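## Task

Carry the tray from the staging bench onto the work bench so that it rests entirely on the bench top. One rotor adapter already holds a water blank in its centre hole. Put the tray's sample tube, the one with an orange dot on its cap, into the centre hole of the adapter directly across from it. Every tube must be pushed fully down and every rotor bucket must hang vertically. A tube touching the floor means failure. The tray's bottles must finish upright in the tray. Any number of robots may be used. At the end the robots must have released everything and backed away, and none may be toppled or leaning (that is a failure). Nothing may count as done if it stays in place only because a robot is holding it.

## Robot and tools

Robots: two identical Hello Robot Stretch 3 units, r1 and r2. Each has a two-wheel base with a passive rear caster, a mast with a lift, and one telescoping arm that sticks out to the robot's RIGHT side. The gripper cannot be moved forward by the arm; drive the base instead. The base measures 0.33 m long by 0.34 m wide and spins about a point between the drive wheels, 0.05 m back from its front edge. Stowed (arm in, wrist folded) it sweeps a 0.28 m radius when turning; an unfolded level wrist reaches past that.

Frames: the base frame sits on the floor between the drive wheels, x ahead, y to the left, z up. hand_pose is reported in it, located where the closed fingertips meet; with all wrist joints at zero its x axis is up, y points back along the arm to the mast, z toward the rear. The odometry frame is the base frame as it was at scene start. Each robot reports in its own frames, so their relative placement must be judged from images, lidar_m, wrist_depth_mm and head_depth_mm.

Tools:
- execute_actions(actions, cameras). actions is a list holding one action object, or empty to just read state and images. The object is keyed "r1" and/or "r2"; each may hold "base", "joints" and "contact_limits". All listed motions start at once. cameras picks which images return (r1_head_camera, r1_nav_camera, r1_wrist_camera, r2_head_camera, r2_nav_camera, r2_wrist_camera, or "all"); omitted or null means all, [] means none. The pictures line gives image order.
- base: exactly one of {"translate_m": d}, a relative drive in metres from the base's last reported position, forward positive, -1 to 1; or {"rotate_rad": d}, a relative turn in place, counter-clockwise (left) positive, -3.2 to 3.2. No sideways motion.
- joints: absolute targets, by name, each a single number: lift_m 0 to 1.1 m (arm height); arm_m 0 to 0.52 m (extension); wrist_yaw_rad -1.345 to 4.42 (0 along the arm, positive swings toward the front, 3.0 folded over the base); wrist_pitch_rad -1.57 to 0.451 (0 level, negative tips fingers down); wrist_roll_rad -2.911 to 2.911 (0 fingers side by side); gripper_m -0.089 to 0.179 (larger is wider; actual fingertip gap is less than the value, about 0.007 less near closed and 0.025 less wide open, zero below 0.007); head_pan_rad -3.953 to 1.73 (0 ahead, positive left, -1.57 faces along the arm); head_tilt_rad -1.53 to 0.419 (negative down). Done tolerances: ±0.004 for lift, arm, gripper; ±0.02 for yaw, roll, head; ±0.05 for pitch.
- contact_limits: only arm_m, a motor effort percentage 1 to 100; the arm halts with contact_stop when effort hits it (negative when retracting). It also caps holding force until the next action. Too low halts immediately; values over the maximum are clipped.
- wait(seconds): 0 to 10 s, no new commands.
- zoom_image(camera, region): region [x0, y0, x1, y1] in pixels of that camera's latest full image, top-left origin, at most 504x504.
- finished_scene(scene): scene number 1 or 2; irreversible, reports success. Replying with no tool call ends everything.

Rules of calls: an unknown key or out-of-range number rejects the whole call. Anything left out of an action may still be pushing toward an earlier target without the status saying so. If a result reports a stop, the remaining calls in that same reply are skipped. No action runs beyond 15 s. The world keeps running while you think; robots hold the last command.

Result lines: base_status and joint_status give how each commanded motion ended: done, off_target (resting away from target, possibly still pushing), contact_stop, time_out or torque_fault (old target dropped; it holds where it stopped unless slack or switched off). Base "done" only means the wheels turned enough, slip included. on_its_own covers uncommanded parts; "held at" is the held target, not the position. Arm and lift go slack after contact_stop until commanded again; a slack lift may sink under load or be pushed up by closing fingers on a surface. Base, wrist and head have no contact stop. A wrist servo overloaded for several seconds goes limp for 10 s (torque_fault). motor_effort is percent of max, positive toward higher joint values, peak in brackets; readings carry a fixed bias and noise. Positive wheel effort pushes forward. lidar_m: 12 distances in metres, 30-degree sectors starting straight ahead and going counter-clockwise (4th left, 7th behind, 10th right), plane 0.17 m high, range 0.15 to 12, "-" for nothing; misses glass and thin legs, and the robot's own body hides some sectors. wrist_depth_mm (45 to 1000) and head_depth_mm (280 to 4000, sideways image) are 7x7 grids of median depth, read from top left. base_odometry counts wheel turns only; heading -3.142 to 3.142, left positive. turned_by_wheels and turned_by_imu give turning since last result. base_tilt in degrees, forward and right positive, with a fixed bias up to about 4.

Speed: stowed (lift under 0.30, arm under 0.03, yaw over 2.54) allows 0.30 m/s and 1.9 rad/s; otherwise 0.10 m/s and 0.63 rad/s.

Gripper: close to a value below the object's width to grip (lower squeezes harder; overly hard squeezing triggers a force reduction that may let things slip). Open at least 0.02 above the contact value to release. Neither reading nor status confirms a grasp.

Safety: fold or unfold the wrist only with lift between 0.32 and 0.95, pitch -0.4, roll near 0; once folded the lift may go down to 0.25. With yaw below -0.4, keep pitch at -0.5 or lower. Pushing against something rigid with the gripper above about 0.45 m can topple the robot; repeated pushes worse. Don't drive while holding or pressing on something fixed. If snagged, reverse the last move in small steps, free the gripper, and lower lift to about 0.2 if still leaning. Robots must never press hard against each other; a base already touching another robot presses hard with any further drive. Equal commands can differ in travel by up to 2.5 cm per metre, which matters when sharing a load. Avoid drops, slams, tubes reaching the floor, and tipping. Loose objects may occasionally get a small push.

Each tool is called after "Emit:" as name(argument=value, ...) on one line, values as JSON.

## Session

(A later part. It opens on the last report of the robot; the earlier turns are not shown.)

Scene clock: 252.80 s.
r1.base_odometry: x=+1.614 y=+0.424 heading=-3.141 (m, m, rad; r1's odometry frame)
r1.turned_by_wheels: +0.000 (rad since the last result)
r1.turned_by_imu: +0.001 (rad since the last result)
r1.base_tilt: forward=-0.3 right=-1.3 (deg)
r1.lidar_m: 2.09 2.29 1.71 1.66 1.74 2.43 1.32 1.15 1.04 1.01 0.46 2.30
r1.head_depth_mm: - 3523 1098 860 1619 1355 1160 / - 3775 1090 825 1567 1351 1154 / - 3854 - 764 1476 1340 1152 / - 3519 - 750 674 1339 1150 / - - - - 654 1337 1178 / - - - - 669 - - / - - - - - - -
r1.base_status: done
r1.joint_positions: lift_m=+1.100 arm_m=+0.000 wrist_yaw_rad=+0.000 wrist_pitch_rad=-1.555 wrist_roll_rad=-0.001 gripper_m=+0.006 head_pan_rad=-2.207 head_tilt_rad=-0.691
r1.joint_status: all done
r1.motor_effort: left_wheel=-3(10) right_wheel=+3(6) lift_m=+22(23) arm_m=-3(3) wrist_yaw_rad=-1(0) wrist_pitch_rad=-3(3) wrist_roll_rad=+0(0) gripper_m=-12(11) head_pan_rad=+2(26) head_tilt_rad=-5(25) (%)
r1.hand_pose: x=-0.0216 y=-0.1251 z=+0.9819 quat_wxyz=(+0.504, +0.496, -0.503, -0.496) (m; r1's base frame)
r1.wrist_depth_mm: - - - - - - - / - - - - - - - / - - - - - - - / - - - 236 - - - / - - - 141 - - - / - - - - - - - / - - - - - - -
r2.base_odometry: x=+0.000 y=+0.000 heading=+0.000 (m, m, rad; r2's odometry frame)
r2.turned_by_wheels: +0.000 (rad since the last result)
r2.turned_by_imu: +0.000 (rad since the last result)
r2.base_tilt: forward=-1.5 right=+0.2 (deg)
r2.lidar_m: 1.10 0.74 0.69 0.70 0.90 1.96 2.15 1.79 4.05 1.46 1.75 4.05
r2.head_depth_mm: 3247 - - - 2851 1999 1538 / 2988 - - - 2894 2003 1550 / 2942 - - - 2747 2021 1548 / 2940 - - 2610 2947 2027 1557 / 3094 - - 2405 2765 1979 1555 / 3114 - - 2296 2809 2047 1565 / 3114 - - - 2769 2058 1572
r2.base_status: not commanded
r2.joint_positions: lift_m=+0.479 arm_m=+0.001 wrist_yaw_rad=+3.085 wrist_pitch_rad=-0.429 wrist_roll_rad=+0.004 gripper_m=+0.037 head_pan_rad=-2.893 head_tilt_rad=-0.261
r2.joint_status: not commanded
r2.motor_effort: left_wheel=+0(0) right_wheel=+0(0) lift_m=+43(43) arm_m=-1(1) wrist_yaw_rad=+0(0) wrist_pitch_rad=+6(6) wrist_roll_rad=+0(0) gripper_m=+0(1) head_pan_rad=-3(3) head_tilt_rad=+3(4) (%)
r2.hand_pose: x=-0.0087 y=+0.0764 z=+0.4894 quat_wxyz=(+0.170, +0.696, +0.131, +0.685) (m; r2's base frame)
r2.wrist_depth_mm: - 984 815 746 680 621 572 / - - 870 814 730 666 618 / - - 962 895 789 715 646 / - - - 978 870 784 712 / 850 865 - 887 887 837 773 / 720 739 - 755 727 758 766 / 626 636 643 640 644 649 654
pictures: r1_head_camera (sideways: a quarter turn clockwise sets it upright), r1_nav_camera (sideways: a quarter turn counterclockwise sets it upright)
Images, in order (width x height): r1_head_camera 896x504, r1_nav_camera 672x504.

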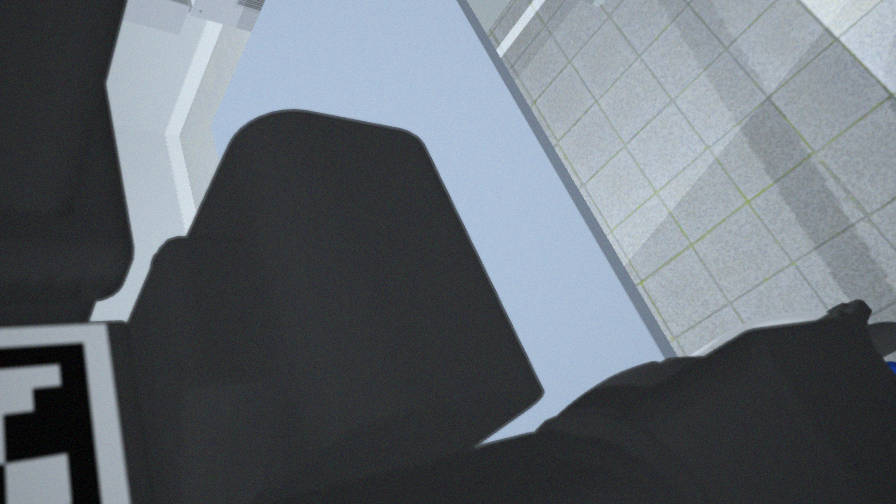

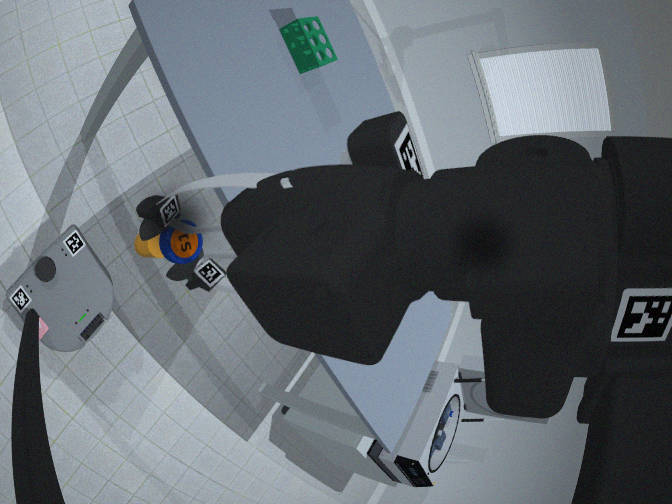

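Emit:
execute_actions(actions=[{"r1":{"base":{"translate_m":-0.5},"joints":{"head_pan_rad":-2.6,"head_tilt_rad":-1.0}}}], cameras=["r1_head_camera","r1_nav_camera"])

Scene clock: 265.73 s.
r1.base_odometry: x=+2.114 y=+0.424 heading=+3.142 (m, m, rad; r1's odometry frame)
r1.turned_by_wheels: +0.000 (rad since the last result)
r1.turned_by_imu: +0.001 (rad since the last result)
r1.base_tilt: forward=-0.2 right=-1.3 (deg)
r1.lidar_m: 2.58 2.31 1.73 1.67 1.75 2.45 1.13 0.69 1.03 0.99 1.04 0.86
r1.head_depth_mm: 1191 1955 1785 1536 1360 1210 1096 / 1004 1157 1652 1530 1352 1204 1103 / 965 1054 1171 1494 1338 1232 - / 1007 835 981 1435 1335 1239 - / 1054 828 721 1510 1333 1213 - / 1129 826 699 1428 1329 1193 1076 / 2552 803 696 606 1332 304 1075
r1.base_status: done
r1.joint_positions: lift_m=+1.100 arm_m=+0.000 wrist_yaw_rad=+0.000 wrist_pitch_rad=-1.555 wrist_roll_rad=-0.001 gripper_m=+0.006 head_pan_rad=-2.593 head_tilt_rad=-0.988
r1.joint_status: all done
r1.motor_effort: left_wheel=-3(9) right_wheel=+3(4) lift_m=+22(23) arm_m=-3(3) wrist_yaw_rad=+0(0) wrist_pitch_rad=-3(2) wrist_roll_rad=-1(0) gripper_m=-12(12) head_pan_rad=-2(23) head_tilt_rad=-7(31) (%)
r1.hand_pose: x=-0.0216 y=-0.1251 z=+0.9819 quat_wxyz=(+0.504, +0.496, -0.503, -0.496) (m; r1's base frame)
r1.wrist_depth_mm: - - - - - - 652 / - - - - - - 984 / - - - - - - - / - - - 236 - - - / - - - 141 - - - / - - - - - - - / - - - - - - -
r2.base_odometry: x=+0.000 y=+0.000 heading=+0.000 (m, m, rad; r2's odometry frame)
r2.turned_by_wheels: +0.000 (rad since the last result)
r2.turned_by_imu: +0.000 (rad since the last result)
r2.base_tilt: forward=-1.5 right=+0.3 (deg)
r2.lidar_m: 1.10 0.74 0.69 0.70 0.89 1.97 2.14 1.79 4.05 1.45 1.74 4.03
r2.head_depth_mm: 3267 - - - 2925 1982 1544 / 2984 - - - 2905 2009 1542 / 2971 - - - 2744 2024 1554 / 2982 - - 2620 2957 2018 1548 / 3123 - - 2413 2777 1973 1560 / 3136 - - 2284 2798 2037 1573 / 3132 - - - 2839 2063 1566
r2.base_status: not commanded
r2.joint_positions: lift_m=+0.479 arm_m=+0.001 wrist_yaw_rad=+3.085 wrist_pitch_rad=-0.429 wrist_roll_rad=+0.004 gripper_m=+0.037 head_pan_rad=-2.893 head_tilt_rad=-0.261
r2.joint_status: not commanded
r2.motor_effort: left_wheel=+0(0) right_wheel=+0(0) lift_m=+43(43) arm_m=-1(1) wrist_yaw_rad=+1(1) wrist_pitch_rad=+6(6) wrist_roll_rad=+1(1) gripper_m=+1(0) head_pan_rad=-3(3) head_tilt_rad=+4(4) (%)
r2.hand_pose: x=-0.0087 y=+0.0764 z=+0.4894 quat_wxyz=(+0.170, +0.696, +0.131, +0.685) (m; r2's base frame)
r2.wrist_depth_mm: - - 817 753 665 619 565 / - - 890 817 736 662 609 / - - 976 902 791 727 656 / - - - 991 876 770 715 / 870 866 - 873 897 840 759 / 729 731 - 742 723 756 756 / 628 624 642 638 650 661 660
pictures: r1_head_camera (sideways: a quarter turn clockwise sets it upright), r1_nav_camera (sideways: a quarter turn counterclockwise sets it upright)
Images, in order (width x height): r1_head_camera 896x504, r1_nav_camera 672x504.

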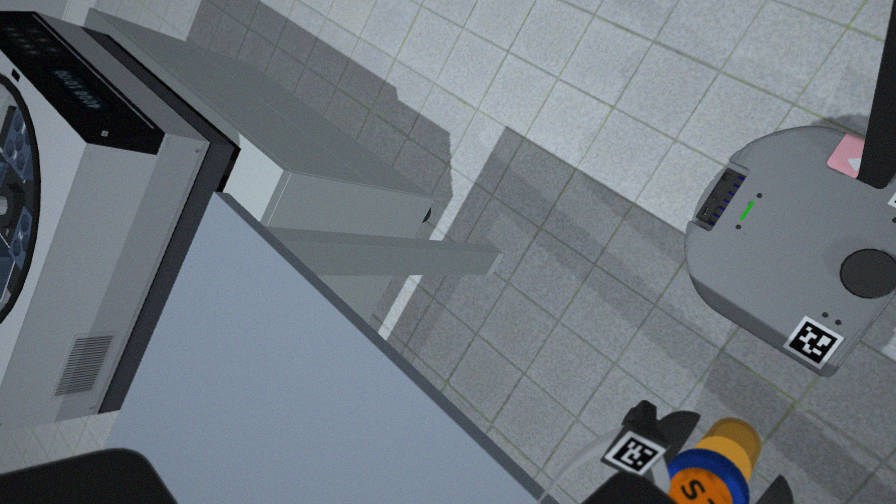

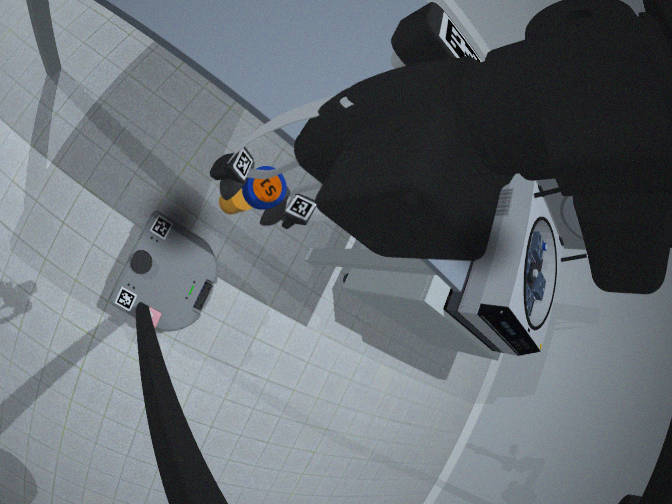

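Emit:
execute_actions(actions=[{"r1":{"base":{"translate_m":-0.55},"joints":{"head_pan_rad":-1.9,"head_tilt_rad":-0.8}}}], cameras=["r1_head_camera","r1_nav_camera"])

Scene clock: 277.57 s.
r1.base_odometry: x=+2.664 y=+0.424 heading=+3.141 (m, m, rad; r1's odometry frame)
r1.turned_by_wheels: +0.000 (rad since the last result)
r1.turned_by_imu: +0.001 (rad since the last result)
r1.base_tilt: forward=-0.3 right=-1.3 (deg)
r1.lidar_m: 3.10 2.34 1.74 1.68 1.76 2.19 2.13 0.42 0.34 0.34 1.03 1.37
r1.head_depth_mm: - - - 665 739 1105 1120 / - - - 766 812 953 1116 / - - - 961 859 927 1118 / - - - - - - 1091 / - - - - - - 1069 / - - - - - - 1088 / - - - - 594 1210 1107
r1.base_status: done
r1.joint_positions: lift_m=+1.100 arm_m=+0.000 wrist_yaw_rad=+0.000 wrist_pitch_rad=-1.555 wrist_roll_rad=-0.001 gripper_m=+0.006 head_pan_rad=-1.907 head_tilt_rad=-0.804
r1.joint_status: all done
r1.motor_effort: left_wheel=-3(10) right_wheel=+3(4) lift_m=+22(22) arm_m=-3(3) wrist_yaw_rad=+0(0) wrist_pitch_rad=-3(3) wrist_roll_rad=+0(1) gripper_m=-11(11) head_pan_rad=+3(30) head_tilt_rad=+1(18) (%)
r1.hand_pose: x=-0.0216 y=-0.1251 z=+0.9819 quat_wxyz=(+0.504, +0.496, -0.503, -0.496) (m; r1's base frame)
r1.wrist_depth_mm: - - - - 623 564 462 / - - - - 967 845 802 / - - - - - - - / - - - 236 - - - / - - - 141 - - - / - - - - - - - / - - - - - - -
r2.base_odometry: x=+0.000 y=+0.000 heading=+0.000 (m, m, rad; r2's odometry frame)
r2.turned_by_wheels: +0.000 (rad since the last result)
r2.turned_by_imu: +0.000 (rad since the last result)
r2.base_tilt: forward=-1.5 right=+0.3 (deg)
r2.lidar_m: 1.10 0.74 0.69 0.70 0.90 1.97 2.14 1.79 4.06 1.45 1.75 4.05
r2.head_depth_mm: 3248 - - - 2902 1996 1533 / 2998 - - - 2879 2018 1538 / 2959 - - - 2772 2005 1551 / 2968 - - 2633 2915 2015 1541 / 3183 - - 2406 2782 1978 1562 / 3132 - - 2294 2787 2037 1557 / 3075 - - - 2840 2074 1568
r2.base_status: not commanded
r2.joint_positions: lift_m=+0.479 arm_m=+0.001 wrist_yaw_rad=+3.085 wrist_pitch_rad=-0.429 wrist_roll_rad=+0.004 gripper_m=+0.037 head_pan_rad=-2.893 head_tilt_rad=-0.261
r2.joint_status: not commanded
r2.motor_effort: left_wheel=+0(0) right_wheel=+0(0) lift_m=+43(43) arm_m=-1(1) wrist_yaw_rad=+0(0) wrist_pitch_rad=+6(6) wrist_roll_rad=+0(1) gripper_m=+0(0) head_pan_rad=-4(3) head_tilt_rad=+4(4) (%)
r2.hand_pose: x=-0.0087 y=+0.0764 z=+0.4894 quat_wxyz=(+0.170, +0.696, +0.131, +0.685) (m; r2's base frame)
r2.wrist_depth_mm: - 978 803 734 682 616 570 / - - 865 807 727 653 603 / - - 955 908 799 715 658 / - - - - 867 788 707 / 852 849 - 883 880 841 768 / 715 733 - 744 727 767 769 / 638 634 632 645 650 657 651
pictures: r1_head_camera (sideways: a quarter turn clockwise sets it upright), r1_nav_camera (sideways: a quarter turn counterclockwise sets it upright)
Images, in order (width x height): r1_head_camera 896x504, r1_nav_camera 672x504.

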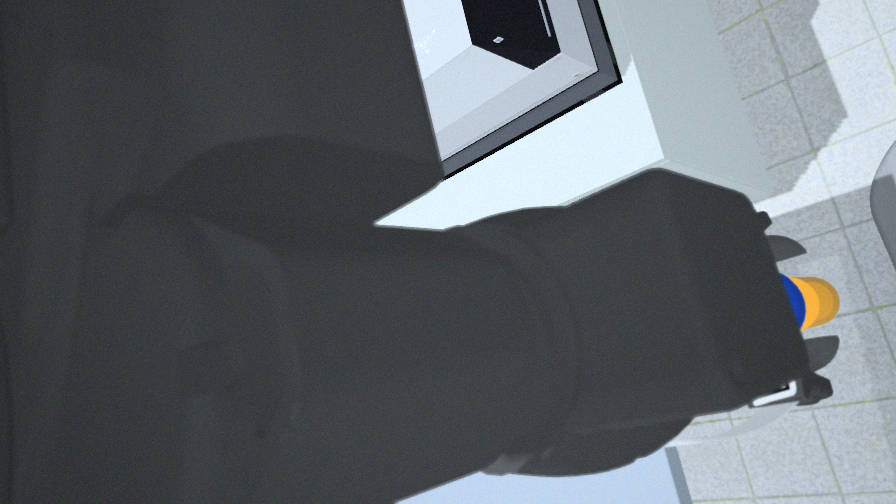

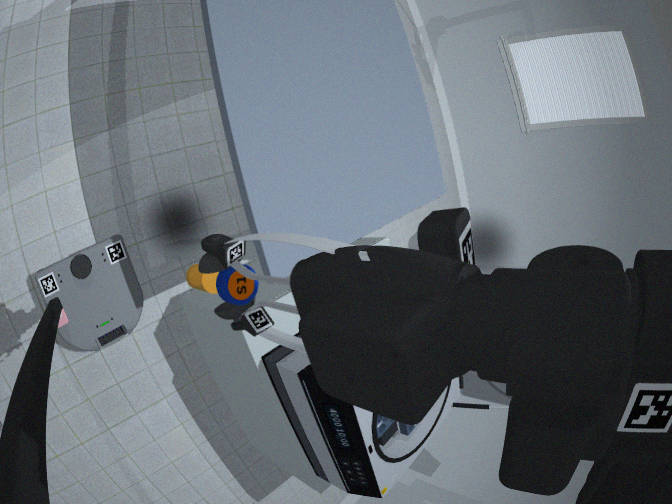

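Emit:
execute_actions(actions=[{"r1":{"base":{"translate_m":-0.33},"joints":{"arm_m":0.15,"head_pan_rad":-1.57,"head_tilt_rad":-0.75}}}], cameras=["r1_head_camera","r1_wrist_camera"])

Scene clock: 291.67 s.
r1.base_odometry: x=+2.994 y=+0.424 heading=+3.141 (m, m, rad; r1's odometry frame)
r1.turned_by_wheels: +0.000 (rad since the last result)
r1.turned_by_imu: +0.001 (rad since the last result)
r1.base_tilt: forward=-0.3 right=-1.4 (deg)
r1.lidar_m: 1.69 2.34 1.75 1.70 1.78 1.86 1.80 0.41 0.30 0.29 0.31 1.42
r1.head_depth_mm: - 861 925 767 582 635 878 / - 863 928 763 581 637 886 / - - - 689 574 641 892 / 2653 2940 - 1013 410 730 897 / 2642 2898 2335 1849 1444 773 1066 / 2637 2898 1031 1373 1516 1288 1098 / 2644 2919 947 745 650 761 1098
r1.base_status: done
r1.joint_positions: lift_m=+1.100 arm_m=+0.150 wrist_yaw_rad=+0.000 wrist_pitch_rad=-1.555 wrist_roll_rad=-0.001 gripper_m=+0.006 head_pan_rad=-1.577 head_tilt_rad=-0.754
r1.joint_status: all done
r1.motor_effort: left_wheel=-3(10) right_wheel=+3(4) lift_m=+23(22) arm_m=+4(2) wrist_yaw_rad=+0(0) wrist_pitch_rad=-3(3) wrist_roll_rad=+0(0) gripper_m=-12(11) head_pan_rad=+2(19) head_tilt_rad=+1(8) (%)
r1.hand_pose: x=-0.0216 y=-0.2744 z=+0.9819 quat_wxyz=(+0.504, +0.496, -0.503, -0.496) (m; r1's base frame)
r1.wrist_depth_mm: 344 - - 525 315 364 386 / 354 502 - 485 323 325 333 / 368 552 - 595 437 428 429 / - - - - - - - / - - - 141 - - - / - - - - - - - / - - - - - - -
r2.base_odometry: x=+0.000 y=+0.000 heading=+0.000 (m, m, rad; r2's odometry frame)
r2.turned_by_wheels: +0.000 (rad since the last result)
r2.turned_by_imu: +0.000 (rad since the last result)
r2.base_tilt: forward=-1.5 right=+0.3 (deg)
r2.lidar_m: 1.10 0.74 0.69 0.70 0.89 1.97 2.15 1.79 4.06 1.45 1.75 4.05
r2.head_depth_mm: 3295 - - - 2845 2001 1544 / 2983 - - - 2918 2002 1526 / 2991 - - - 2708 2035 1544 / 2954 - - 2635 2978 2044 1563 / 3123 - - 2422 2823 1986 1553 / 3132 - - 2310 2815 2050 1563 / 3125 - - - 2786 2057 1575
r2.base_status: not commanded
r2.joint_positions: lift_m=+0.479 arm_m=+0.001 wrist_yaw_rad=+3.085 wrist_pitch_rad=-0.429 wrist_roll_rad=+0.004 gripper_m=+0.037 head_pan_rad=-2.893 head_tilt_rad=-0.261
r2.joint_status: not commanded
r2.motor_effort: left_wheel=+0(1) right_wheel=+0(0) lift_m=+43(43) arm_m=-1(1) wrist_yaw_rad=-1(0) wrist_pitch_rad=+6(6) wrist_roll_rad=+0(0) gripper_m=+0(0) head_pan_rad=-3(3) head_tilt_rad=+4(3) (%)
r2.hand_pose: x=-0.0087 y=+0.0764 z=+0.4894 quat_wxyz=(+0.170, +0.696, +0.131, +0.685) (m; r2's base frame)
r2.wrist_depth_mm: - 956 794 739 669 612 563 / - - 877 820 735 668 614 / - - 989 898 798 713 666 / - - - 993 893 786 704 / 856 868 - 892 887 831 742 / 729 735 - 745 726 778 762 / 630 635 632 647 652 654 656
pictures: r1_head_camera (sideways: a quarter turn clockwise sets it upright), r1_wrist_camera
Images, in order (width x height): r1_head_camera 896x504, r1_wrist_camera 644x364.

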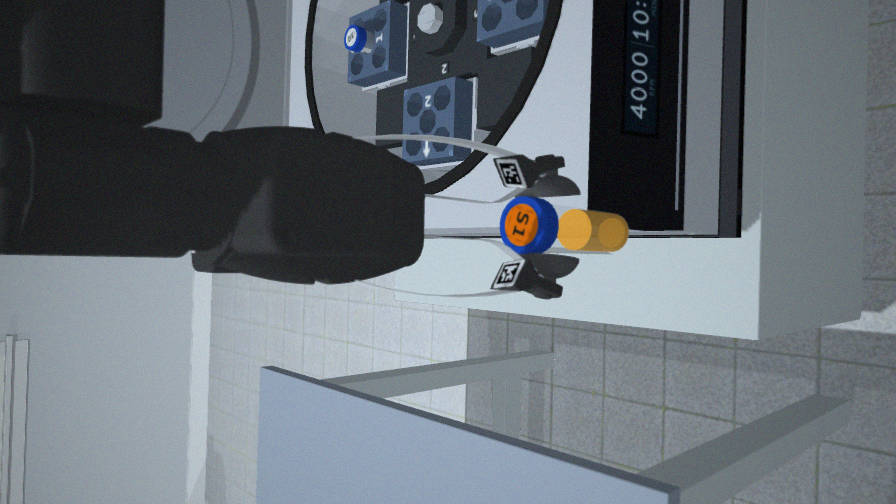

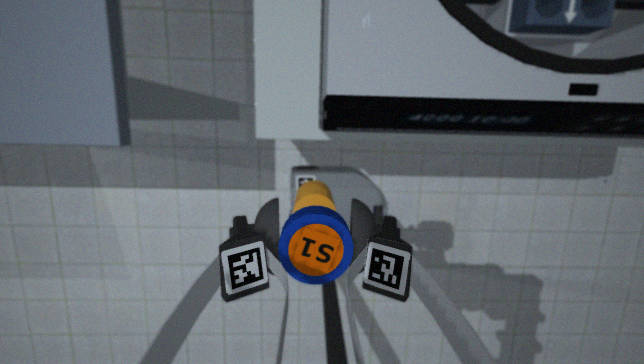

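Emit:
execute_actions(actions=[{"r1":{"base":{"translate_m":-0.22},"joints":{"arm_m":0.27}}}], cameras=["r1_head_camera","r1_wrist_camera"])

Scene clock: 304.07 s.
r1.base_odometry: x=+3.214 y=+0.424 heading=+3.141 (m, m, rad; r1's odometry frame)
r1.turned_by_wheels: +0.000 (rad since the last result)
r1.turned_by_imu: +0.001 (rad since the last result)
r1.base_tilt: forward=-0.2 right=-1.6 (deg)
r1.lidar_m: 1.90 2.35 1.76 1.70 1.78 1.63 1.58 0.40 0.30 0.29 0.30 0.56
r1.head_depth_mm: 740 838 871 786 576 622 858 / 758 839 917 763 575 624 864 / - 857 923 759 574 627 870 / 732 - 917 510 575 629 875 / 732 843 888 772 575 633 881 / 760 2840 2249 686 577 635 885 / 2623 2901 2328 1436 844 720 958
r1.base_status: done
r1.joint_positions: lift_m=+1.100 arm_m=+0.270 wrist_yaw_rad=+0.000 wrist_pitch_rad=-1.555 wrist_roll_rad=-0.001 gripper_m=+0.006 head_pan_rad=-1.577 head_tilt_rad=-0.754
r1.joint_status: all done
r1.motor_effort: left_wheel=-3(10) right_wheel=+3(3) lift_m=+22(22) arm_m=+4(4) wrist_yaw_rad=+0(0) wrist_pitch_rad=-3(3) wrist_roll_rad=+0(0) gripper_m=-11(11) head_pan_rad=+2(3) head_tilt_rad=+1(1) (%)
r1.hand_pose: x=-0.0216 y=-0.3944 z=+0.9819 quat_wxyz=(+0.504, +0.496, -0.503, -0.496) (m; r1's base frame)
r1.wrist_depth_mm: - 308 374 371 374 378 323 / - 316 379 380 383 392 330 / - 324 330 503 494 344 342 / 674 337 337 341 350 348 355 / - - - 141 - - - / - - - 144 - - - / - - - - - - -
r2.base_odometry: x=+0.000 y=+0.000 heading=+0.000 (m, m, rad; r2's odometry frame)
r2.turned_by_wheels: +0.000 (rad since the last result)
r2.turned_by_imu: +0.000 (rad since the last result)
r2.base_tilt: forward=-1.5 right=+0.3 (deg)
r2.lidar_m: 1.10 0.74 0.69 0.70 0.90 1.97 2.14 1.79 4.05 1.45 1.75 4.06
r2.head_depth_mm: 3257 - - - 2961 2008 1539 / 3016 - - - 2908 2012 1538 / 2988 - - - 2754 2021 1543 / 2984 - - 2615 2930 2016 1559 / 3130 - - 2399 2791 2009 1557 / 3123 - - 2274 2816 2051 1561 / 3081 - - - 2808 2061 1563
r2.base_status: not commanded
r2.joint_positions: lift_m=+0.479 arm_m=+0.001 wrist_yaw_rad=+3.085 wrist_pitch_rad=-0.429 wrist_roll_rad=+0.004 gripper_m=+0.037 head_pan_rad=-2.893 head_tilt_rad=-0.261
r2.joint_status: not commanded
r2.motor_effort: left_wheel=+0(0) right_wheel=+0(0) lift_m=+43(43) arm_m=-1(1) wrist_yaw_rad=+0(1) wrist_pitch_rad=+6(6) wrist_roll_rad=+0(1) gripper_m=+0(0) head_pan_rad=-3(4) head_tilt_rad=+4(4) (%)
r2.hand_pose: x=-0.0087 y=+0.0764 z=+0.4894 quat_wxyz=(+0.170, +0.696, +0.131, +0.685) (m; r2's base frame)
r2.wrist_depth_mm: - 964 812 752 677 611 569 / - - 866 810 737 662 608 / - - 988 883 804 716 652 / - - - 991 889 785 709 / 860 872 - 883 912 830 766 / 722 744 - 749 725 769 769 / 634 637 629 651 652 662 658
pictures: r1_head_camera (sideways: a quarter turn clockwise sets it upright), r1_wrist_camera
Images, in order (width x height): r1_head_camera 896x504, r1_wrist_camera 644x364.

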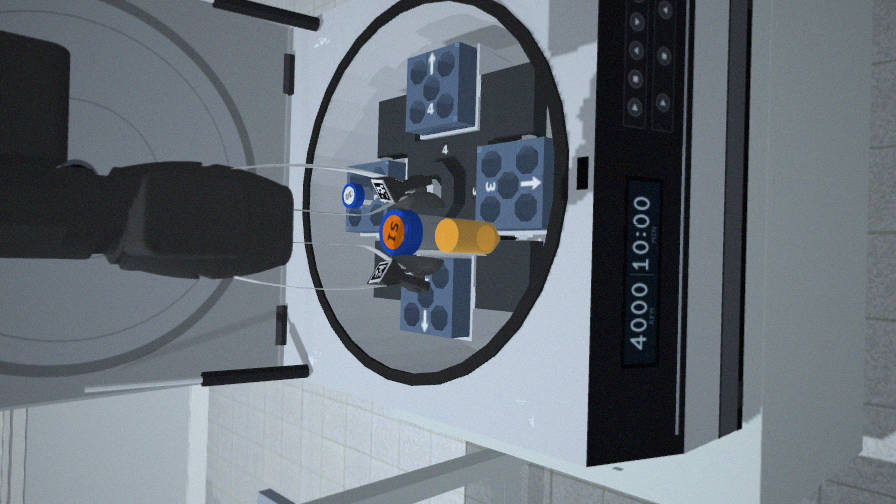

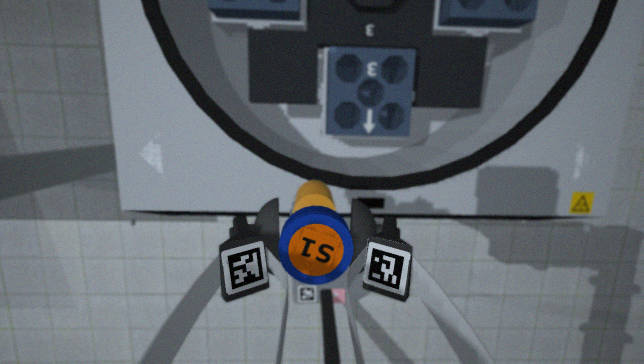

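Emit:
execute_actions(actions=[{"r1":{"base":{"translate_m":-0.067},"joints":{"arm_m":0.353}}}], cameras=["r1_head_camera","r1_wrist_camera"])

Scene clock: 311.57 s.
r1.base_odometry: x=+3.281 y=+0.424 heading=+3.141 (m, m, rad; r1's odometry frame)
r1.turned_by_wheels: +0.000 (rad since the last result)
r1.turned_by_imu: +0.001 (rad since the last result)
r1.base_tilt: forward=-0.3 right=-1.3 (deg)
r1.lidar_m: 1.96 2.36 1.75 1.70 1.78 1.56 1.52 0.40 0.30 0.29 0.30 0.42
r1.head_depth_mm: 728 2824 2306 703 576 616 851 / 740 835 888 798 574 619 859 / 742 856 919 771 573 622 862 / 724 881 914 754 573 626 869 / 730 843 911 762 573 628 874 / 732 834 868 769 572 630 878 / 2530 2904 2325 684 574 632 881
r1.base_status: done
r1.joint_positions: lift_m=+1.100 arm_m=+0.353 wrist_yaw_rad=+0.000 wrist_pitch_rad=-1.555 wrist_roll_rad=-0.001 gripper_m=+0.006 head_pan_rad=-1.577 head_tilt_rad=-0.754
r1.joint_status: all done
r1.motor_effort: left_wheel=-3(12) right_wheel=+3(5) lift_m=+22(23) arm_m=+3(3) wrist_yaw_rad=-1(0) wrist_pitch_rad=-3(3) wrist_roll_rad=+0(0) gripper_m=-10(11) head_pan_rad=+3(2) head_tilt_rad=+2(2) (%)
r1.hand_pose: x=-0.0216 y=-0.4774 z=+0.9819 quat_wxyz=(+0.504, +0.496, -0.503, -0.496) (m; r1's base frame)
r1.wrist_depth_mm: 305 344 363 362 357 354 - / 315 358 373 380 379 357 - / - 363 392 391 400 341 - / 635 335 443 381 408 350 - / - 346 351 141 359 360 - / - - - 144 - - - / - - - - - - -
r2.base_odometry: x=+0.000 y=+0.000 heading=+0.000 (m, m, rad; r2's odometry frame)
r2.turned_by_wheels: +0.000 (rad since the last result)
r2.turned_by_imu: +0.000 (rad since the last result)
r2.base_tilt: forward=-1.5 right=+0.2 (deg)
r2.lidar_m: 1.10 0.74 0.69 0.70 0.90 1.97 2.15 1.79 4.06 1.46 1.75 4.06
r2.head_depth_mm: 3304 - - - 2856 2000 1531 / 2973 - - - 2923 2004 1558 / 2901 - - - 2710 2028 1545 / 2910 - - 2590 2957 2042 1554 / 3128 - - 2430 2777 1988 1561 / 3096 - - 2294 2819 2092 1553 / 3143 - - - 2847 2068 1587
r2.base_status: not commanded
r2.joint_positions: lift_m=+0.479 arm_m=+0.001 wrist_yaw_rad=+3.085 wrist_pitch_rad=-0.429 wrist_roll_rad=+0.004 gripper_m=+0.037 head_pan_rad=-2.893 head_tilt_rad=-0.261
r2.joint_status: not commanded
r2.motor_effort: left_wheel=+0(0) right_wheel=+0(0) lift_m=+43(43) arm_m=-1(1) wrist_yaw_rad=+0(0) wrist_pitch_rad=+6(6) wrist_roll_rad=+0(0) gripper_m=+1(0) head_pan_rad=-3(3) head_tilt_rad=+3(4) (%)
r2.hand_pose: x=-0.0087 y=+0.0764 z=+0.4894 quat_wxyz=(+0.170, +0.696, +0.131, +0.685) (m; r2's base frame)
r2.wrist_depth_mm: - 974 806 742 687 614 567 / - - 886 805 730 660 606 / - - 967 905 802 725 651 / - - - 987 879 787 710 / 865 874 - 892 897 846 764 / 725 728 - 754 726 759 760 / 630 628 638 648 647 661 658
pictures: r1_head_camera (sideways: a quarter turn clockwise sets it upright), r1_wrist_camera
Images, in order (width x height): r1_head_camera 896x504, r1_wrist_camera 644x364.

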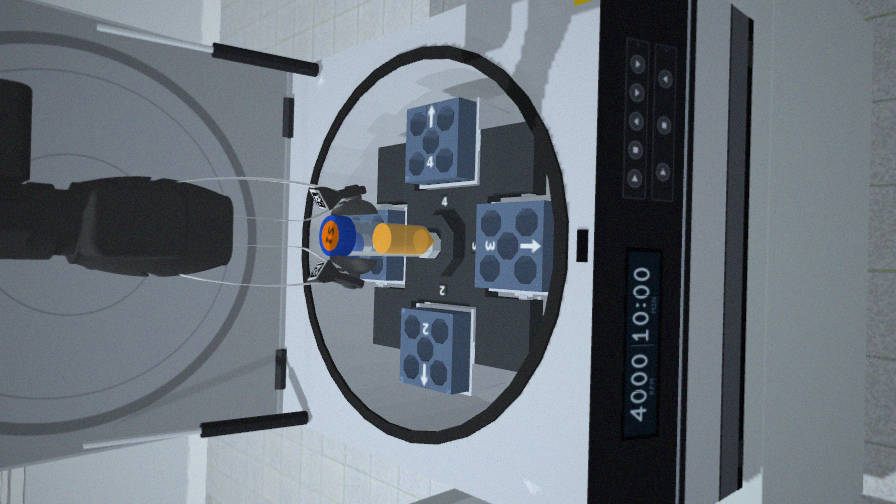

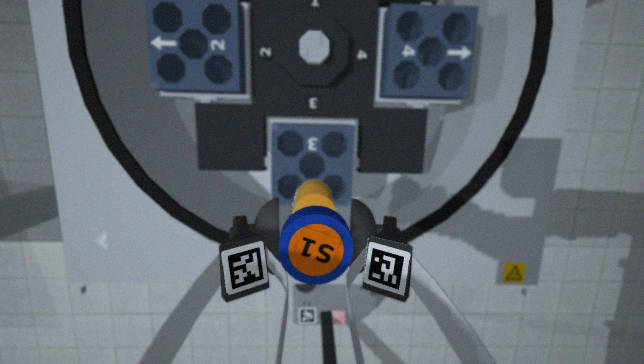

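Emit:
execute_actions(actions=[{"r1":{"joints":{"lift_m":1.02,"head_tilt_rad":-0.95}}}], cameras=["r1_head_camera","r1_wrist_camera"])

Scene clock: 316.90 s.
r1.base_odometry: x=+3.281 y=+0.424 heading=+3.141 (m, m, rad; r1's odometry frame)
r1.turned_by_wheels: +0.000 (rad since the last result)
r1.turned_by_imu: +0.001 (rad since the last result)
r1.base_tilt: forward=-0.3 right=-1.4 (deg)
r1.lidar_m: 1.97 2.36 1.75 1.70 1.78 1.56 1.51 0.40 0.30 0.29 0.30 0.42
r1.head_depth_mm: 776 2092 693 587 651 1021 1100 / 780 846 791 586 655 1024 1111 / 779 858 756 585 659 1038 - / 766 861 697 587 663 1044 - / 786 866 753 587 666 1055 1085 / 784 815 762 588 669 1065 1087 / 2623 2192 673 585 672 1078 1081
r1.base_status: not commanded
r1.joint_positions: lift_m=+1.020 arm_m=+0.353 wrist_yaw_rad=+0.000 wrist_pitch_rad=-1.555 wrist_roll_rad=-0.001 gripper_m=+0.006 head_pan_rad=-1.577 head_tilt_rad=-0.938
r1.joint_status: all done
r1.motor_effort: left_wheel=-3(3) right_wheel=+3(3) lift_m=+15(21) arm_m=+3(4) wrist_yaw_rad=+0(0) wrist_pitch_rad=-3(3) wrist_roll_rad=+0(0) gripper_m=-11(12) head_pan_rad=+1(2) head_tilt_rad=-6(23) (%)
r1.hand_pose: x=-0.0216 y=-0.4774 z=+0.9024 quat_wxyz=(+0.504, +0.496, -0.503, -0.496) (m; r1's base frame)
r1.wrist_depth_mm: 274 266 290 273 293 280 248 / 267 302 302 301 300 303 253 / 251 339 308 308 315 336 258 / 249 309 319 293 327 294 268 / 259 264 335 141 321 275 278 / 267 270 275 273 279 284 289 / - - - - - - -
r2.base_odometry: x=+0.000 y=+0.000 heading=+0.000 (m, m, rad; r2's odometry frame)
r2.turned_by_wheels: +0.000 (rad since the last result)
r2.turned_by_imu: +0.000 (rad since the last result)
r2.base_tilt: forward=-1.5 right=+0.3 (deg)
r2.lidar_m: 1.10 0.74 0.69 0.70 0.89 1.97 2.15 1.79 4.06 1.45 1.75 4.06
r2.head_depth_mm: 3249 - - - 2875 2004 1537 / 2948 - - - 2877 2001 1533 / 2947 - - - 2784 1982 1551 / 2917 - - 2610 2956 2037 1533 / 3111 - - 2379 2812 1985 1548 / 3128 - - 2311 2783 2064 1567 / 3028 - - - 2787 2059 1575
r2.base_status: not commanded
r2.joint_positions: lift_m=+0.479 arm_m=+0.001 wrist_yaw_rad=+3.085 wrist_pitch_rad=-0.429 wrist_roll_rad=+0.004 gripper_m=+0.037 head_pan_rad=-2.893 head_tilt_rad=-0.261
r2.joint_status: not commanded
r2.motor_effort: left_wheel=+0(0) right_wheel=+1(0) lift_m=+43(43) arm_m=-1(1) wrist_yaw_rad=+1(0) wrist_pitch_rad=+6(6) wrist_roll_rad=+1(0) gripper_m=+0(0) head_pan_rad=-3(4) head_tilt_rad=+3(3) (%)
r2.hand_pose: x=-0.0087 y=+0.0764 z=+0.4894 quat_wxyz=(+0.170, +0.696, +0.131, +0.685) (m; r2's base frame)
r2.wrist_depth_mm: - 965 796 743 676 616 571 / - - 880 821 724 669 605 / - - 983 881 796 722 647 / - - - 994 876 780 702 / 867 859 - 882 897 829 759 / 720 730 - 746 713 760 756 / 627 635 640 647 648 655 670
pictures: r1_head_camera (sideways: a quarter turn clockwise sets it upright), r1_wrist_camera
Images, in order (width x height): r1_head_camera 896x504, r1_wrist_camera 644x364.

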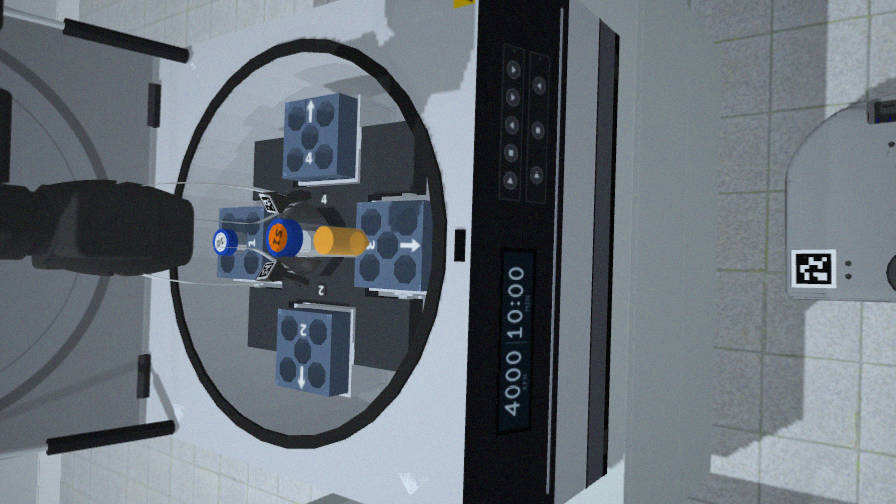

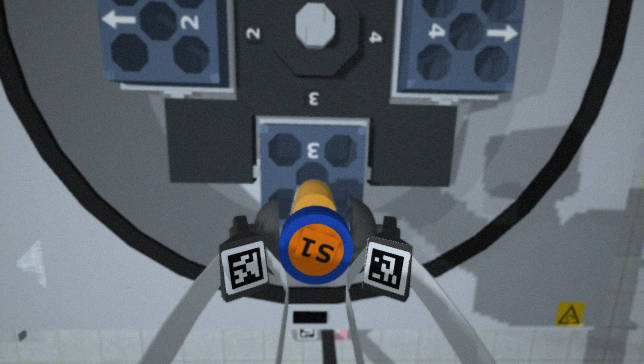

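Emit:
execute_actions(actions=[{"r1":{"joints":{"lift_m":0.975}}}], cameras=["r1_head_camera","r1_wrist_camera"])

Emit:
zoom_image(camera="r1_head_camera", region=[230,160,480,320])

Scene clock: 325.03 s.
r1.base_odometry: x=+3.281 y=+0.424 heading=+3.141 (m, m, rad; r1's odometry frame)
r1.turned_by_wheels: +0.000 (rad since the last result)
r1.turned_by_imu: +0.001 (rad since the last result)
r1.base_tilt: forward=-0.2 right=-1.5 (deg)
r1.lidar_m: 1.97 2.36 1.76 1.70 1.78 1.56 1.51 0.40 0.30 0.29 0.30 0.42
r1.head_depth_mm: - 859 691 588 650 1020 1097 / 813 847 793 586 655 1022 1116 / - 860 757 587 658 1036 - / 773 855 736 586 663 1041 - / 784 863 751 586 666 1061 1086 / 786 817 762 588 670 1067 1084 / 2644 2184 673 586 673 1073 1080
r1.base_status: not commanded
r1.joint_positions: lift_m=+0.975 arm_m=+0.353 wrist_yaw_rad=+0.000 wrist_pitch_rad=-1.555 wrist_roll_rad=-0.001 gripper_m=+0.006 head_pan_rad=-1.577 head_tilt_rad=-0.938
r1.joint_status: all done
r1.motor_effort: left_wheel=-3(3) right_wheel=+3(3) lift_m=+15(16) arm_m=+3(3) wrist_yaw_rad=+0(0) wrist_pitch_rad=-3(3) wrist_roll_rad=+0(0) gripper_m=-11(12) head_pan_rad=+3(2) head_tilt_rad=-6(6) (%)
r1.hand_pose: x=-0.0216 y=-0.4774 z=+0.8574 quat_wxyz=(+0.504, +0.496, -0.503, -0.496) (m; r1's base frame)
r1.wrist_depth_mm: 235 225 247 231 251 233 238 / 256 252 257 260 262 250 243 / 252 297 262 264 270 309 229 / 226 272 273 249 279 283 219 / 211 253 321 141 323 246 226 / 220 221 242 247 238 231 234 / 226 229 233 233 237 239 243
r2.base_odometry: x=+0.000 y=+0.000 heading=+0.000 (m, m, rad; r2's odometry frame)
r2.turned_by_wheels: +0.000 (rad since the last result)
r2.turned_by_imu: +0.000 (rad since the last result)
r2.base_tilt: forward=-1.5 right=+0.2 (deg)
r2.lidar_m: 1.10 0.74 0.69 0.70 0.89 1.97 2.15 1.79 4.06 1.45 1.75 4.07
r2.head_depth_mm: 3330 - - - 2870 1992 1539 / 2976 - - - 2895 2015 1529 / 3010 - - - 2761 2033 1554 / 2949 - - 2640 2914 2042 1542 / 3151 - - 2395 2808 1995 1548 / 3100 - - 2322 2824 2029 1557 / 3115 - - - 2812 2041 1563
r2.base_status: not commanded
r2.joint_positions: lift_m=+0.479 arm_m=+0.001 wrist_yaw_rad=+3.085 wrist_pitch_rad=-0.429 wrist_roll_rad=+0.004 gripper_m=+0.037 head_pan_rad=-2.893 head_tilt_rad=-0.261
r2.joint_status: not commanded
r2.motor_effort: left_wheel=+0(0) right_wheel=+0(0) lift_m=+43(43) arm_m=-1(2) wrist_yaw_rad=+0(0) wrist_pitch_rad=+6(6) wrist_roll_rad=+1(1) gripper_m=+0(0) head_pan_rad=-3(3) head_tilt_rad=+3(3) (%)
r2.hand_pose: x=-0.0087 y=+0.0764 z=+0.4894 quat_wxyz=(+0.170, +0.696, +0.131, +0.685) (m; r2's base frame)
r2.wrist_depth_mm: - 970 805 751 677 623 570 / - - 895 820 727 670 604 / - - 970 901 808 721 648 / - - - 987 883 794 708 / 854 877 - 888 911 833 762 / 731 726 - 745 731 761 764 / 629 638 635 645 650 663 653
pictures: r1_head_camera (sideways: a quarter turn clockwise sets it upright), r1_wrist_camera
Images, in order (width x height): r1_head_camera 896x504, r1_wrist_camera 644x364.

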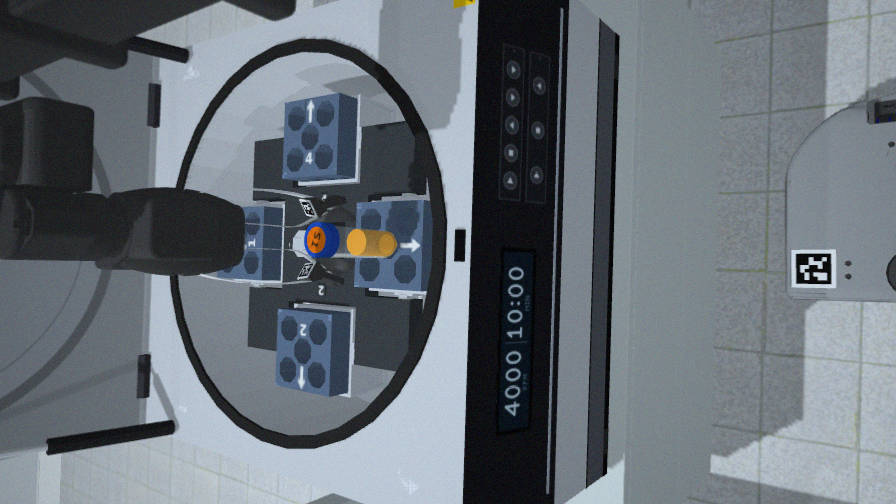

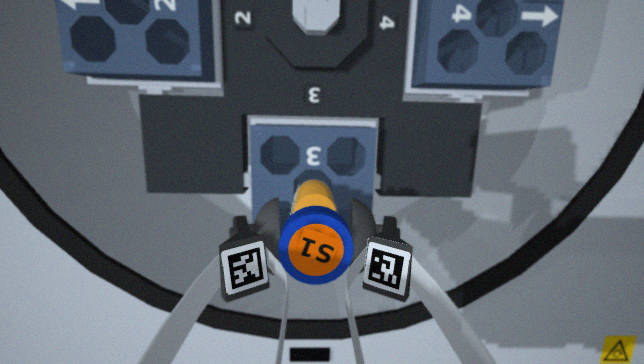

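Region (230, 160, 480, 320) of r1_head_camera's 896x504 image, scaled by 2.016, with more detail than that image has; it fills the top 323 rows of this view, and the rest is white.

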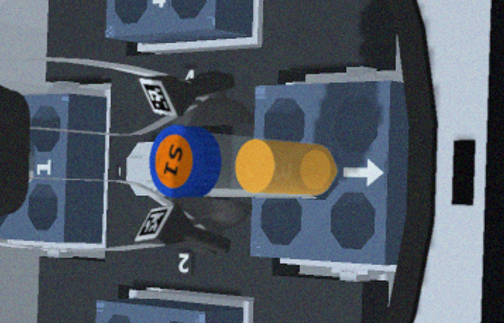

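Emit:
execute_actions(actions=[{"r1":{"joints":{"lift_m":0.93}}}], cameras=["r1_head_camera","r1_wrist_camera"])

Emit:
zoom_image(camera="r1_head_camera", region=[230,160,480,320])

Scene clock: 331.77 s.
r1.base_odometry: x=+3.281 y=+0.424 heading=+3.141 (m, m, rad; r1's odometry frame)
r1.turned_by_wheels: +0.000 (rad since the last result)
r1.turned_by_imu: +0.001 (rad since the last result)
r1.base_tilt: forward=-0.2 right=-1.3 (deg)
r1.lidar_m: 1.97 2.36 1.76 1.71 1.78 1.56 1.52 0.40 0.30 0.29 0.30 0.42
r1.head_depth_mm: - - 726 586 653 1018 1099 / - 832 790 585 654 1029 1112 / - 853 765 587 659 1039 - / 780 - 743 587 663 1042 - / 783 861 748 587 667 1053 1087 / 788 817 761 588 668 1063 1081 / 2609 2180 672 588 674 1070 1077
r1.base_status: not commanded
r1.joint_positions: lift_m=+0.930 arm_m=+0.353 wrist_yaw_rad=+0.000 wrist_pitch_rad=-1.555 wrist_roll_rad=-0.001 gripper_m=+0.006 head_pan_rad=-1.577 head_tilt_rad=-0.938
r1.joint_status: all done
r1.motor_effort: left_wheel=-3(3) right_wheel=+2(3) lift_m=+15(13) arm_m=+3(3) wrist_yaw_rad=-1(0) wrist_pitch_rad=-3(3) wrist_roll_rad=+0(0) gripper_m=-11(12) head_pan_rad=+3(3) head_tilt_rad=-6(5) (%)
r1.hand_pose: x=-0.0216 y=-0.4774 z=+0.8124 quat_wxyz=(+0.504, +0.496, -0.503, -0.496) (m; r1's base frame)
r1.wrist_depth_mm: 185 187 207 190 210 189 201 / 238 212 214 215 217 205 220 / 251 218 218 206 224 228 229 / 226 225 225 203 230 238 210 / 199 253 319 141 318 246 190 / 175 209 243 247 239 206 182 / 177 177 199 211 197 186 189
r2.base_odometry: x=+0.000 y=+0.000 heading=+0.000 (m, m, rad; r2's odometry frame)
r2.turned_by_wheels: +0.000 (rad since the last result)
r2.turned_by_imu: +0.000 (rad since the last result)
r2.base_tilt: forward=-1.5 right=+0.3 (deg)
r2.lidar_m: 1.10 0.74 0.69 0.70 0.90 1.96 2.15 1.79 4.06 1.45 1.75 4.06
r2.head_depth_mm: 3253 - - - 2919 2007 1531 / 2976 - - - 2927 1990 1533 / 2990 - - - 2731 1992 1552 / 2962 - - 2624 2980 2018 1551 / 3104 - - 2418 2752 1997 1558 / 3118 - - 2274 2813 2061 1569 / 3102 - - - 2820 2053 1569
r2.base_status: not commanded
r2.joint_positions: lift_m=+0.479 arm_m=+0.001 wrist_yaw_rad=+3.085 wrist_pitch_rad=-0.429 wrist_roll_rad=+0.004 gripper_m=+0.037 head_pan_rad=-2.893 head_tilt_rad=-0.261
r2.joint_status: not commanded
r2.motor_effort: left_wheel=+0(0) right_wheel=+0(0) lift_m=+43(43) arm_m=-1(1) wrist_yaw_rad=-1(0) wrist_pitch_rad=+6(6) wrist_roll_rad=+0(0) gripper_m=+1(0) head_pan_rad=-3(4) head_tilt_rad=+4(3) (%)
r2.hand_pose: x=-0.0087 y=+0.0764 z=+0.4894 quat_wxyz=(+0.170, +0.696, +0.131, +0.685) (m; r2's base frame)
r2.wrist_depth_mm: - 961 800 744 679 615 567 / - - 886 800 735 662 608 / - - 963 908 796 708 650 / - - - 973 875 781 708 / 837 877 - 890 895 848 773 / 724 738 - 742 727 755 760 / 631 634 642 645 657 652 651
pictures: r1_head_camera (sideways: a quarter turn clockwise sets it upright), r1_wrist_camera
Images, in order (width x height): r1_head_camera 896x504, r1_wrist_camera 644x364.

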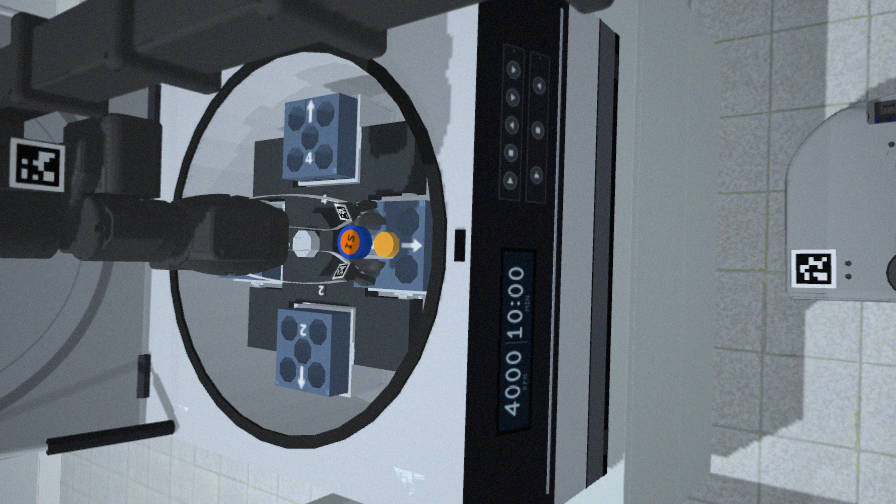

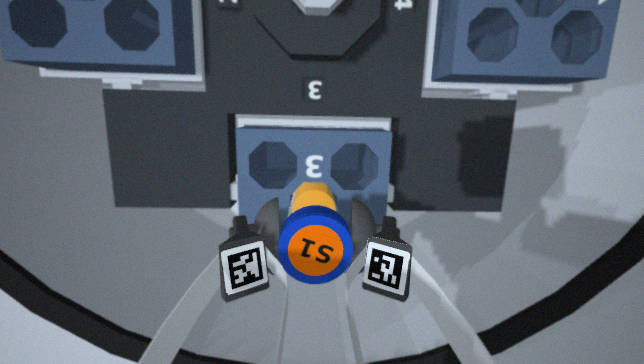

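Region (230, 160, 480, 320) of r1_head_camera's 896x504 image, scaled by 2.016, with more detail than that image has; it fills the top 323 rows of this view, and the rest is white.

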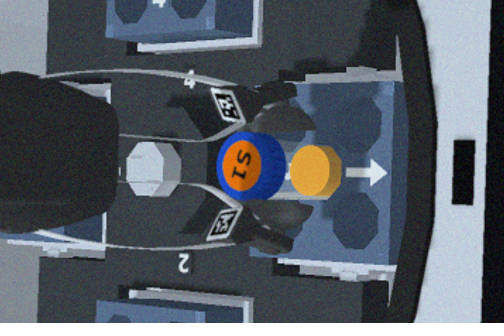

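Emit:
execute_actions(actions=[{"r1":{"joints":{"lift_m":0.905}}}], cameras=[])

Emit:
execute_actions(actions=[{"r1":{"joints":{"gripper_m":0.06}}}], cameras=[])

Emit:
execute_actions(actions=[{"r1":{"joints":{"lift_m":1.0}}}], cameras=["r1_head_camera","r1_wrist_camera"])

Emit:
zoom_image(camera="r1_head_camera", region=[180,160,480,320])

Scene clock: 336.83 s.
r1.base_odometry: x=+3.281 y=+0.424 heading=+3.141 (m, m, rad; r1's odometry frame)
r1.turned_by_wheels: +0.000 (rad since the last result)
r1.turned_by_imu: +0.001 (rad since the last result)
r1.base_tilt: forward=-0.3 right=-1.3 (deg)
r1.lidar_m: 1.97 2.35 1.76 1.70 1.78 1.56 1.52 0.40 0.30 0.29 0.30 0.42
r1.head_depth_mm: 761 - - 585 650 1020 1096 / - 831 794 588 657 1025 1113 / - 870 756 587 661 1038 - / 765 863 739 587 663 1043 - / 784 863 750 586 668 1054 1086 / 786 816 763 588 670 1064 1087 / 2632 2181 671 585 675 1078 1081
r1.base_status: not commanded
r1.joint_positions: lift_m=+0.908 arm_m=+0.353 wrist_yaw_rad=+0.000 wrist_pitch_rad=-1.562 wrist_roll_rad=-0.001 gripper_m=+0.006 head_pan_rad=-1.577 head_tilt_rad=-0.938
r1.joint_status: lift_m contact_stop (moved -0.022 of -0.025)
r1.on_its_own: lift_m is slack since a contact_stop, until your next command for it
r1.motor_effort: left_wheel=-3(3) right_wheel=+3(3) lift_m=+18(18) arm_m=+3(3) wrist_yaw_rad=+0(0) wrist_pitch_rad=+0(3) wrist_roll_rad=+0(0) gripper_m=-12(12) head_pan_rad=+3(3) head_tilt_rad=-6(6) (%)
r1.hand_pose: x=-0.0216 y=-0.4759 z=+0.7900 quat_wxyz=(+0.503, +0.498, -0.502, -0.498) (m; r1's base frame)
r1.wrist_depth_mm: 159 170 186 168 190 173 170 / 232 191 192 193 195 199 210 / 241 196 195 186 200 204 229 / 225 202 201 192 208 211 210 / 198 240 298 141 288 234 189 / 175 207 236 197 237 204 167 / 153 171 197 209 196 171 162
r2.base_odometry: x=+0.000 y=+0.000 heading=+0.000 (m, m, rad; r2's odometry frame)
r2.turned_by_wheels: +0.000 (rad since the last result)
r2.turned_by_imu: +0.000 (rad since the last result)
r2.base_tilt: forward=-1.5 right=+0.3 (deg)
r2.lidar_m: 1.10 0.74 0.69 0.70 0.90 1.97 2.14 1.79 4.05 1.45 1.75 4.06
r2.head_depth_mm: 3294 - - - 2916 2007 1538 / 2972 - - - 2941 2002 1536 / 2996 - - - 2771 2014 1553 / 2901 - - 2623 2910 2028 1548 / 3147 - - 2396 2772 2005 1551 / 3114 - - 2300 2811 2030 1551 / 3076 - - - 2796 2059 1572
r2.base_status: not commanded
r2.joint_positions: lift_m=+0.479 arm_m=+0.001 wrist_yaw_rad=+3.085 wrist_pitch_rad=-0.429 wrist_roll_rad=+0.004 gripper_m=+0.037 head_pan_rad=-2.893 head_tilt_rad=-0.261
r2.joint_status: not commanded
r2.motor_effort: left_wheel=+0(0) right_wheel=+0(0) lift_m=+43(43) arm_m=-1(1) wrist_yaw_rad=+0(0) wrist_pitch_rad=+6(6) wrist_roll_rad=+0(1) gripper_m=+0(0) head_pan_rad=-3(3) head_tilt_rad=+4(4) (%)
r2.hand_pose: x=-0.0087 y=+0.0764 z=+0.4894 quat_wxyz=(+0.170, +0.696, +0.131, +0.685) (m; r2's base frame)
r2.wrist_depth_mm: - 984 801 751 688 616 566 / - - 880 807 741 661 620 / - - 957 894 809 713 657 / - - - 967 880 783 705 / 867 867 - 887 882 839 780 / 722 737 - 753 729 769 767 / 626 630 629 645 650 642 667
pictures: none
No camera images: the call's "cameras" was empty. Leave "cameras" out to get every camera's image.

not run: a stop came earlier in this reply.

not run: a stop came earlier in this reply.

Region (180, 160, 480, 320) of r1_head_camera's 896x504 image, scaled by 1.680, with more detail than that image has; it fills the top 269 rows of this view, and the rest is white.

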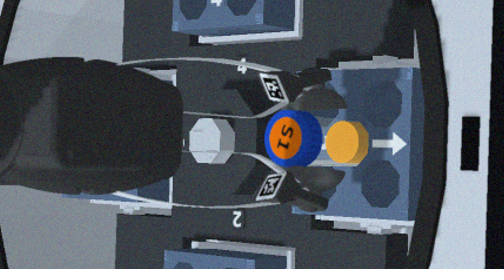

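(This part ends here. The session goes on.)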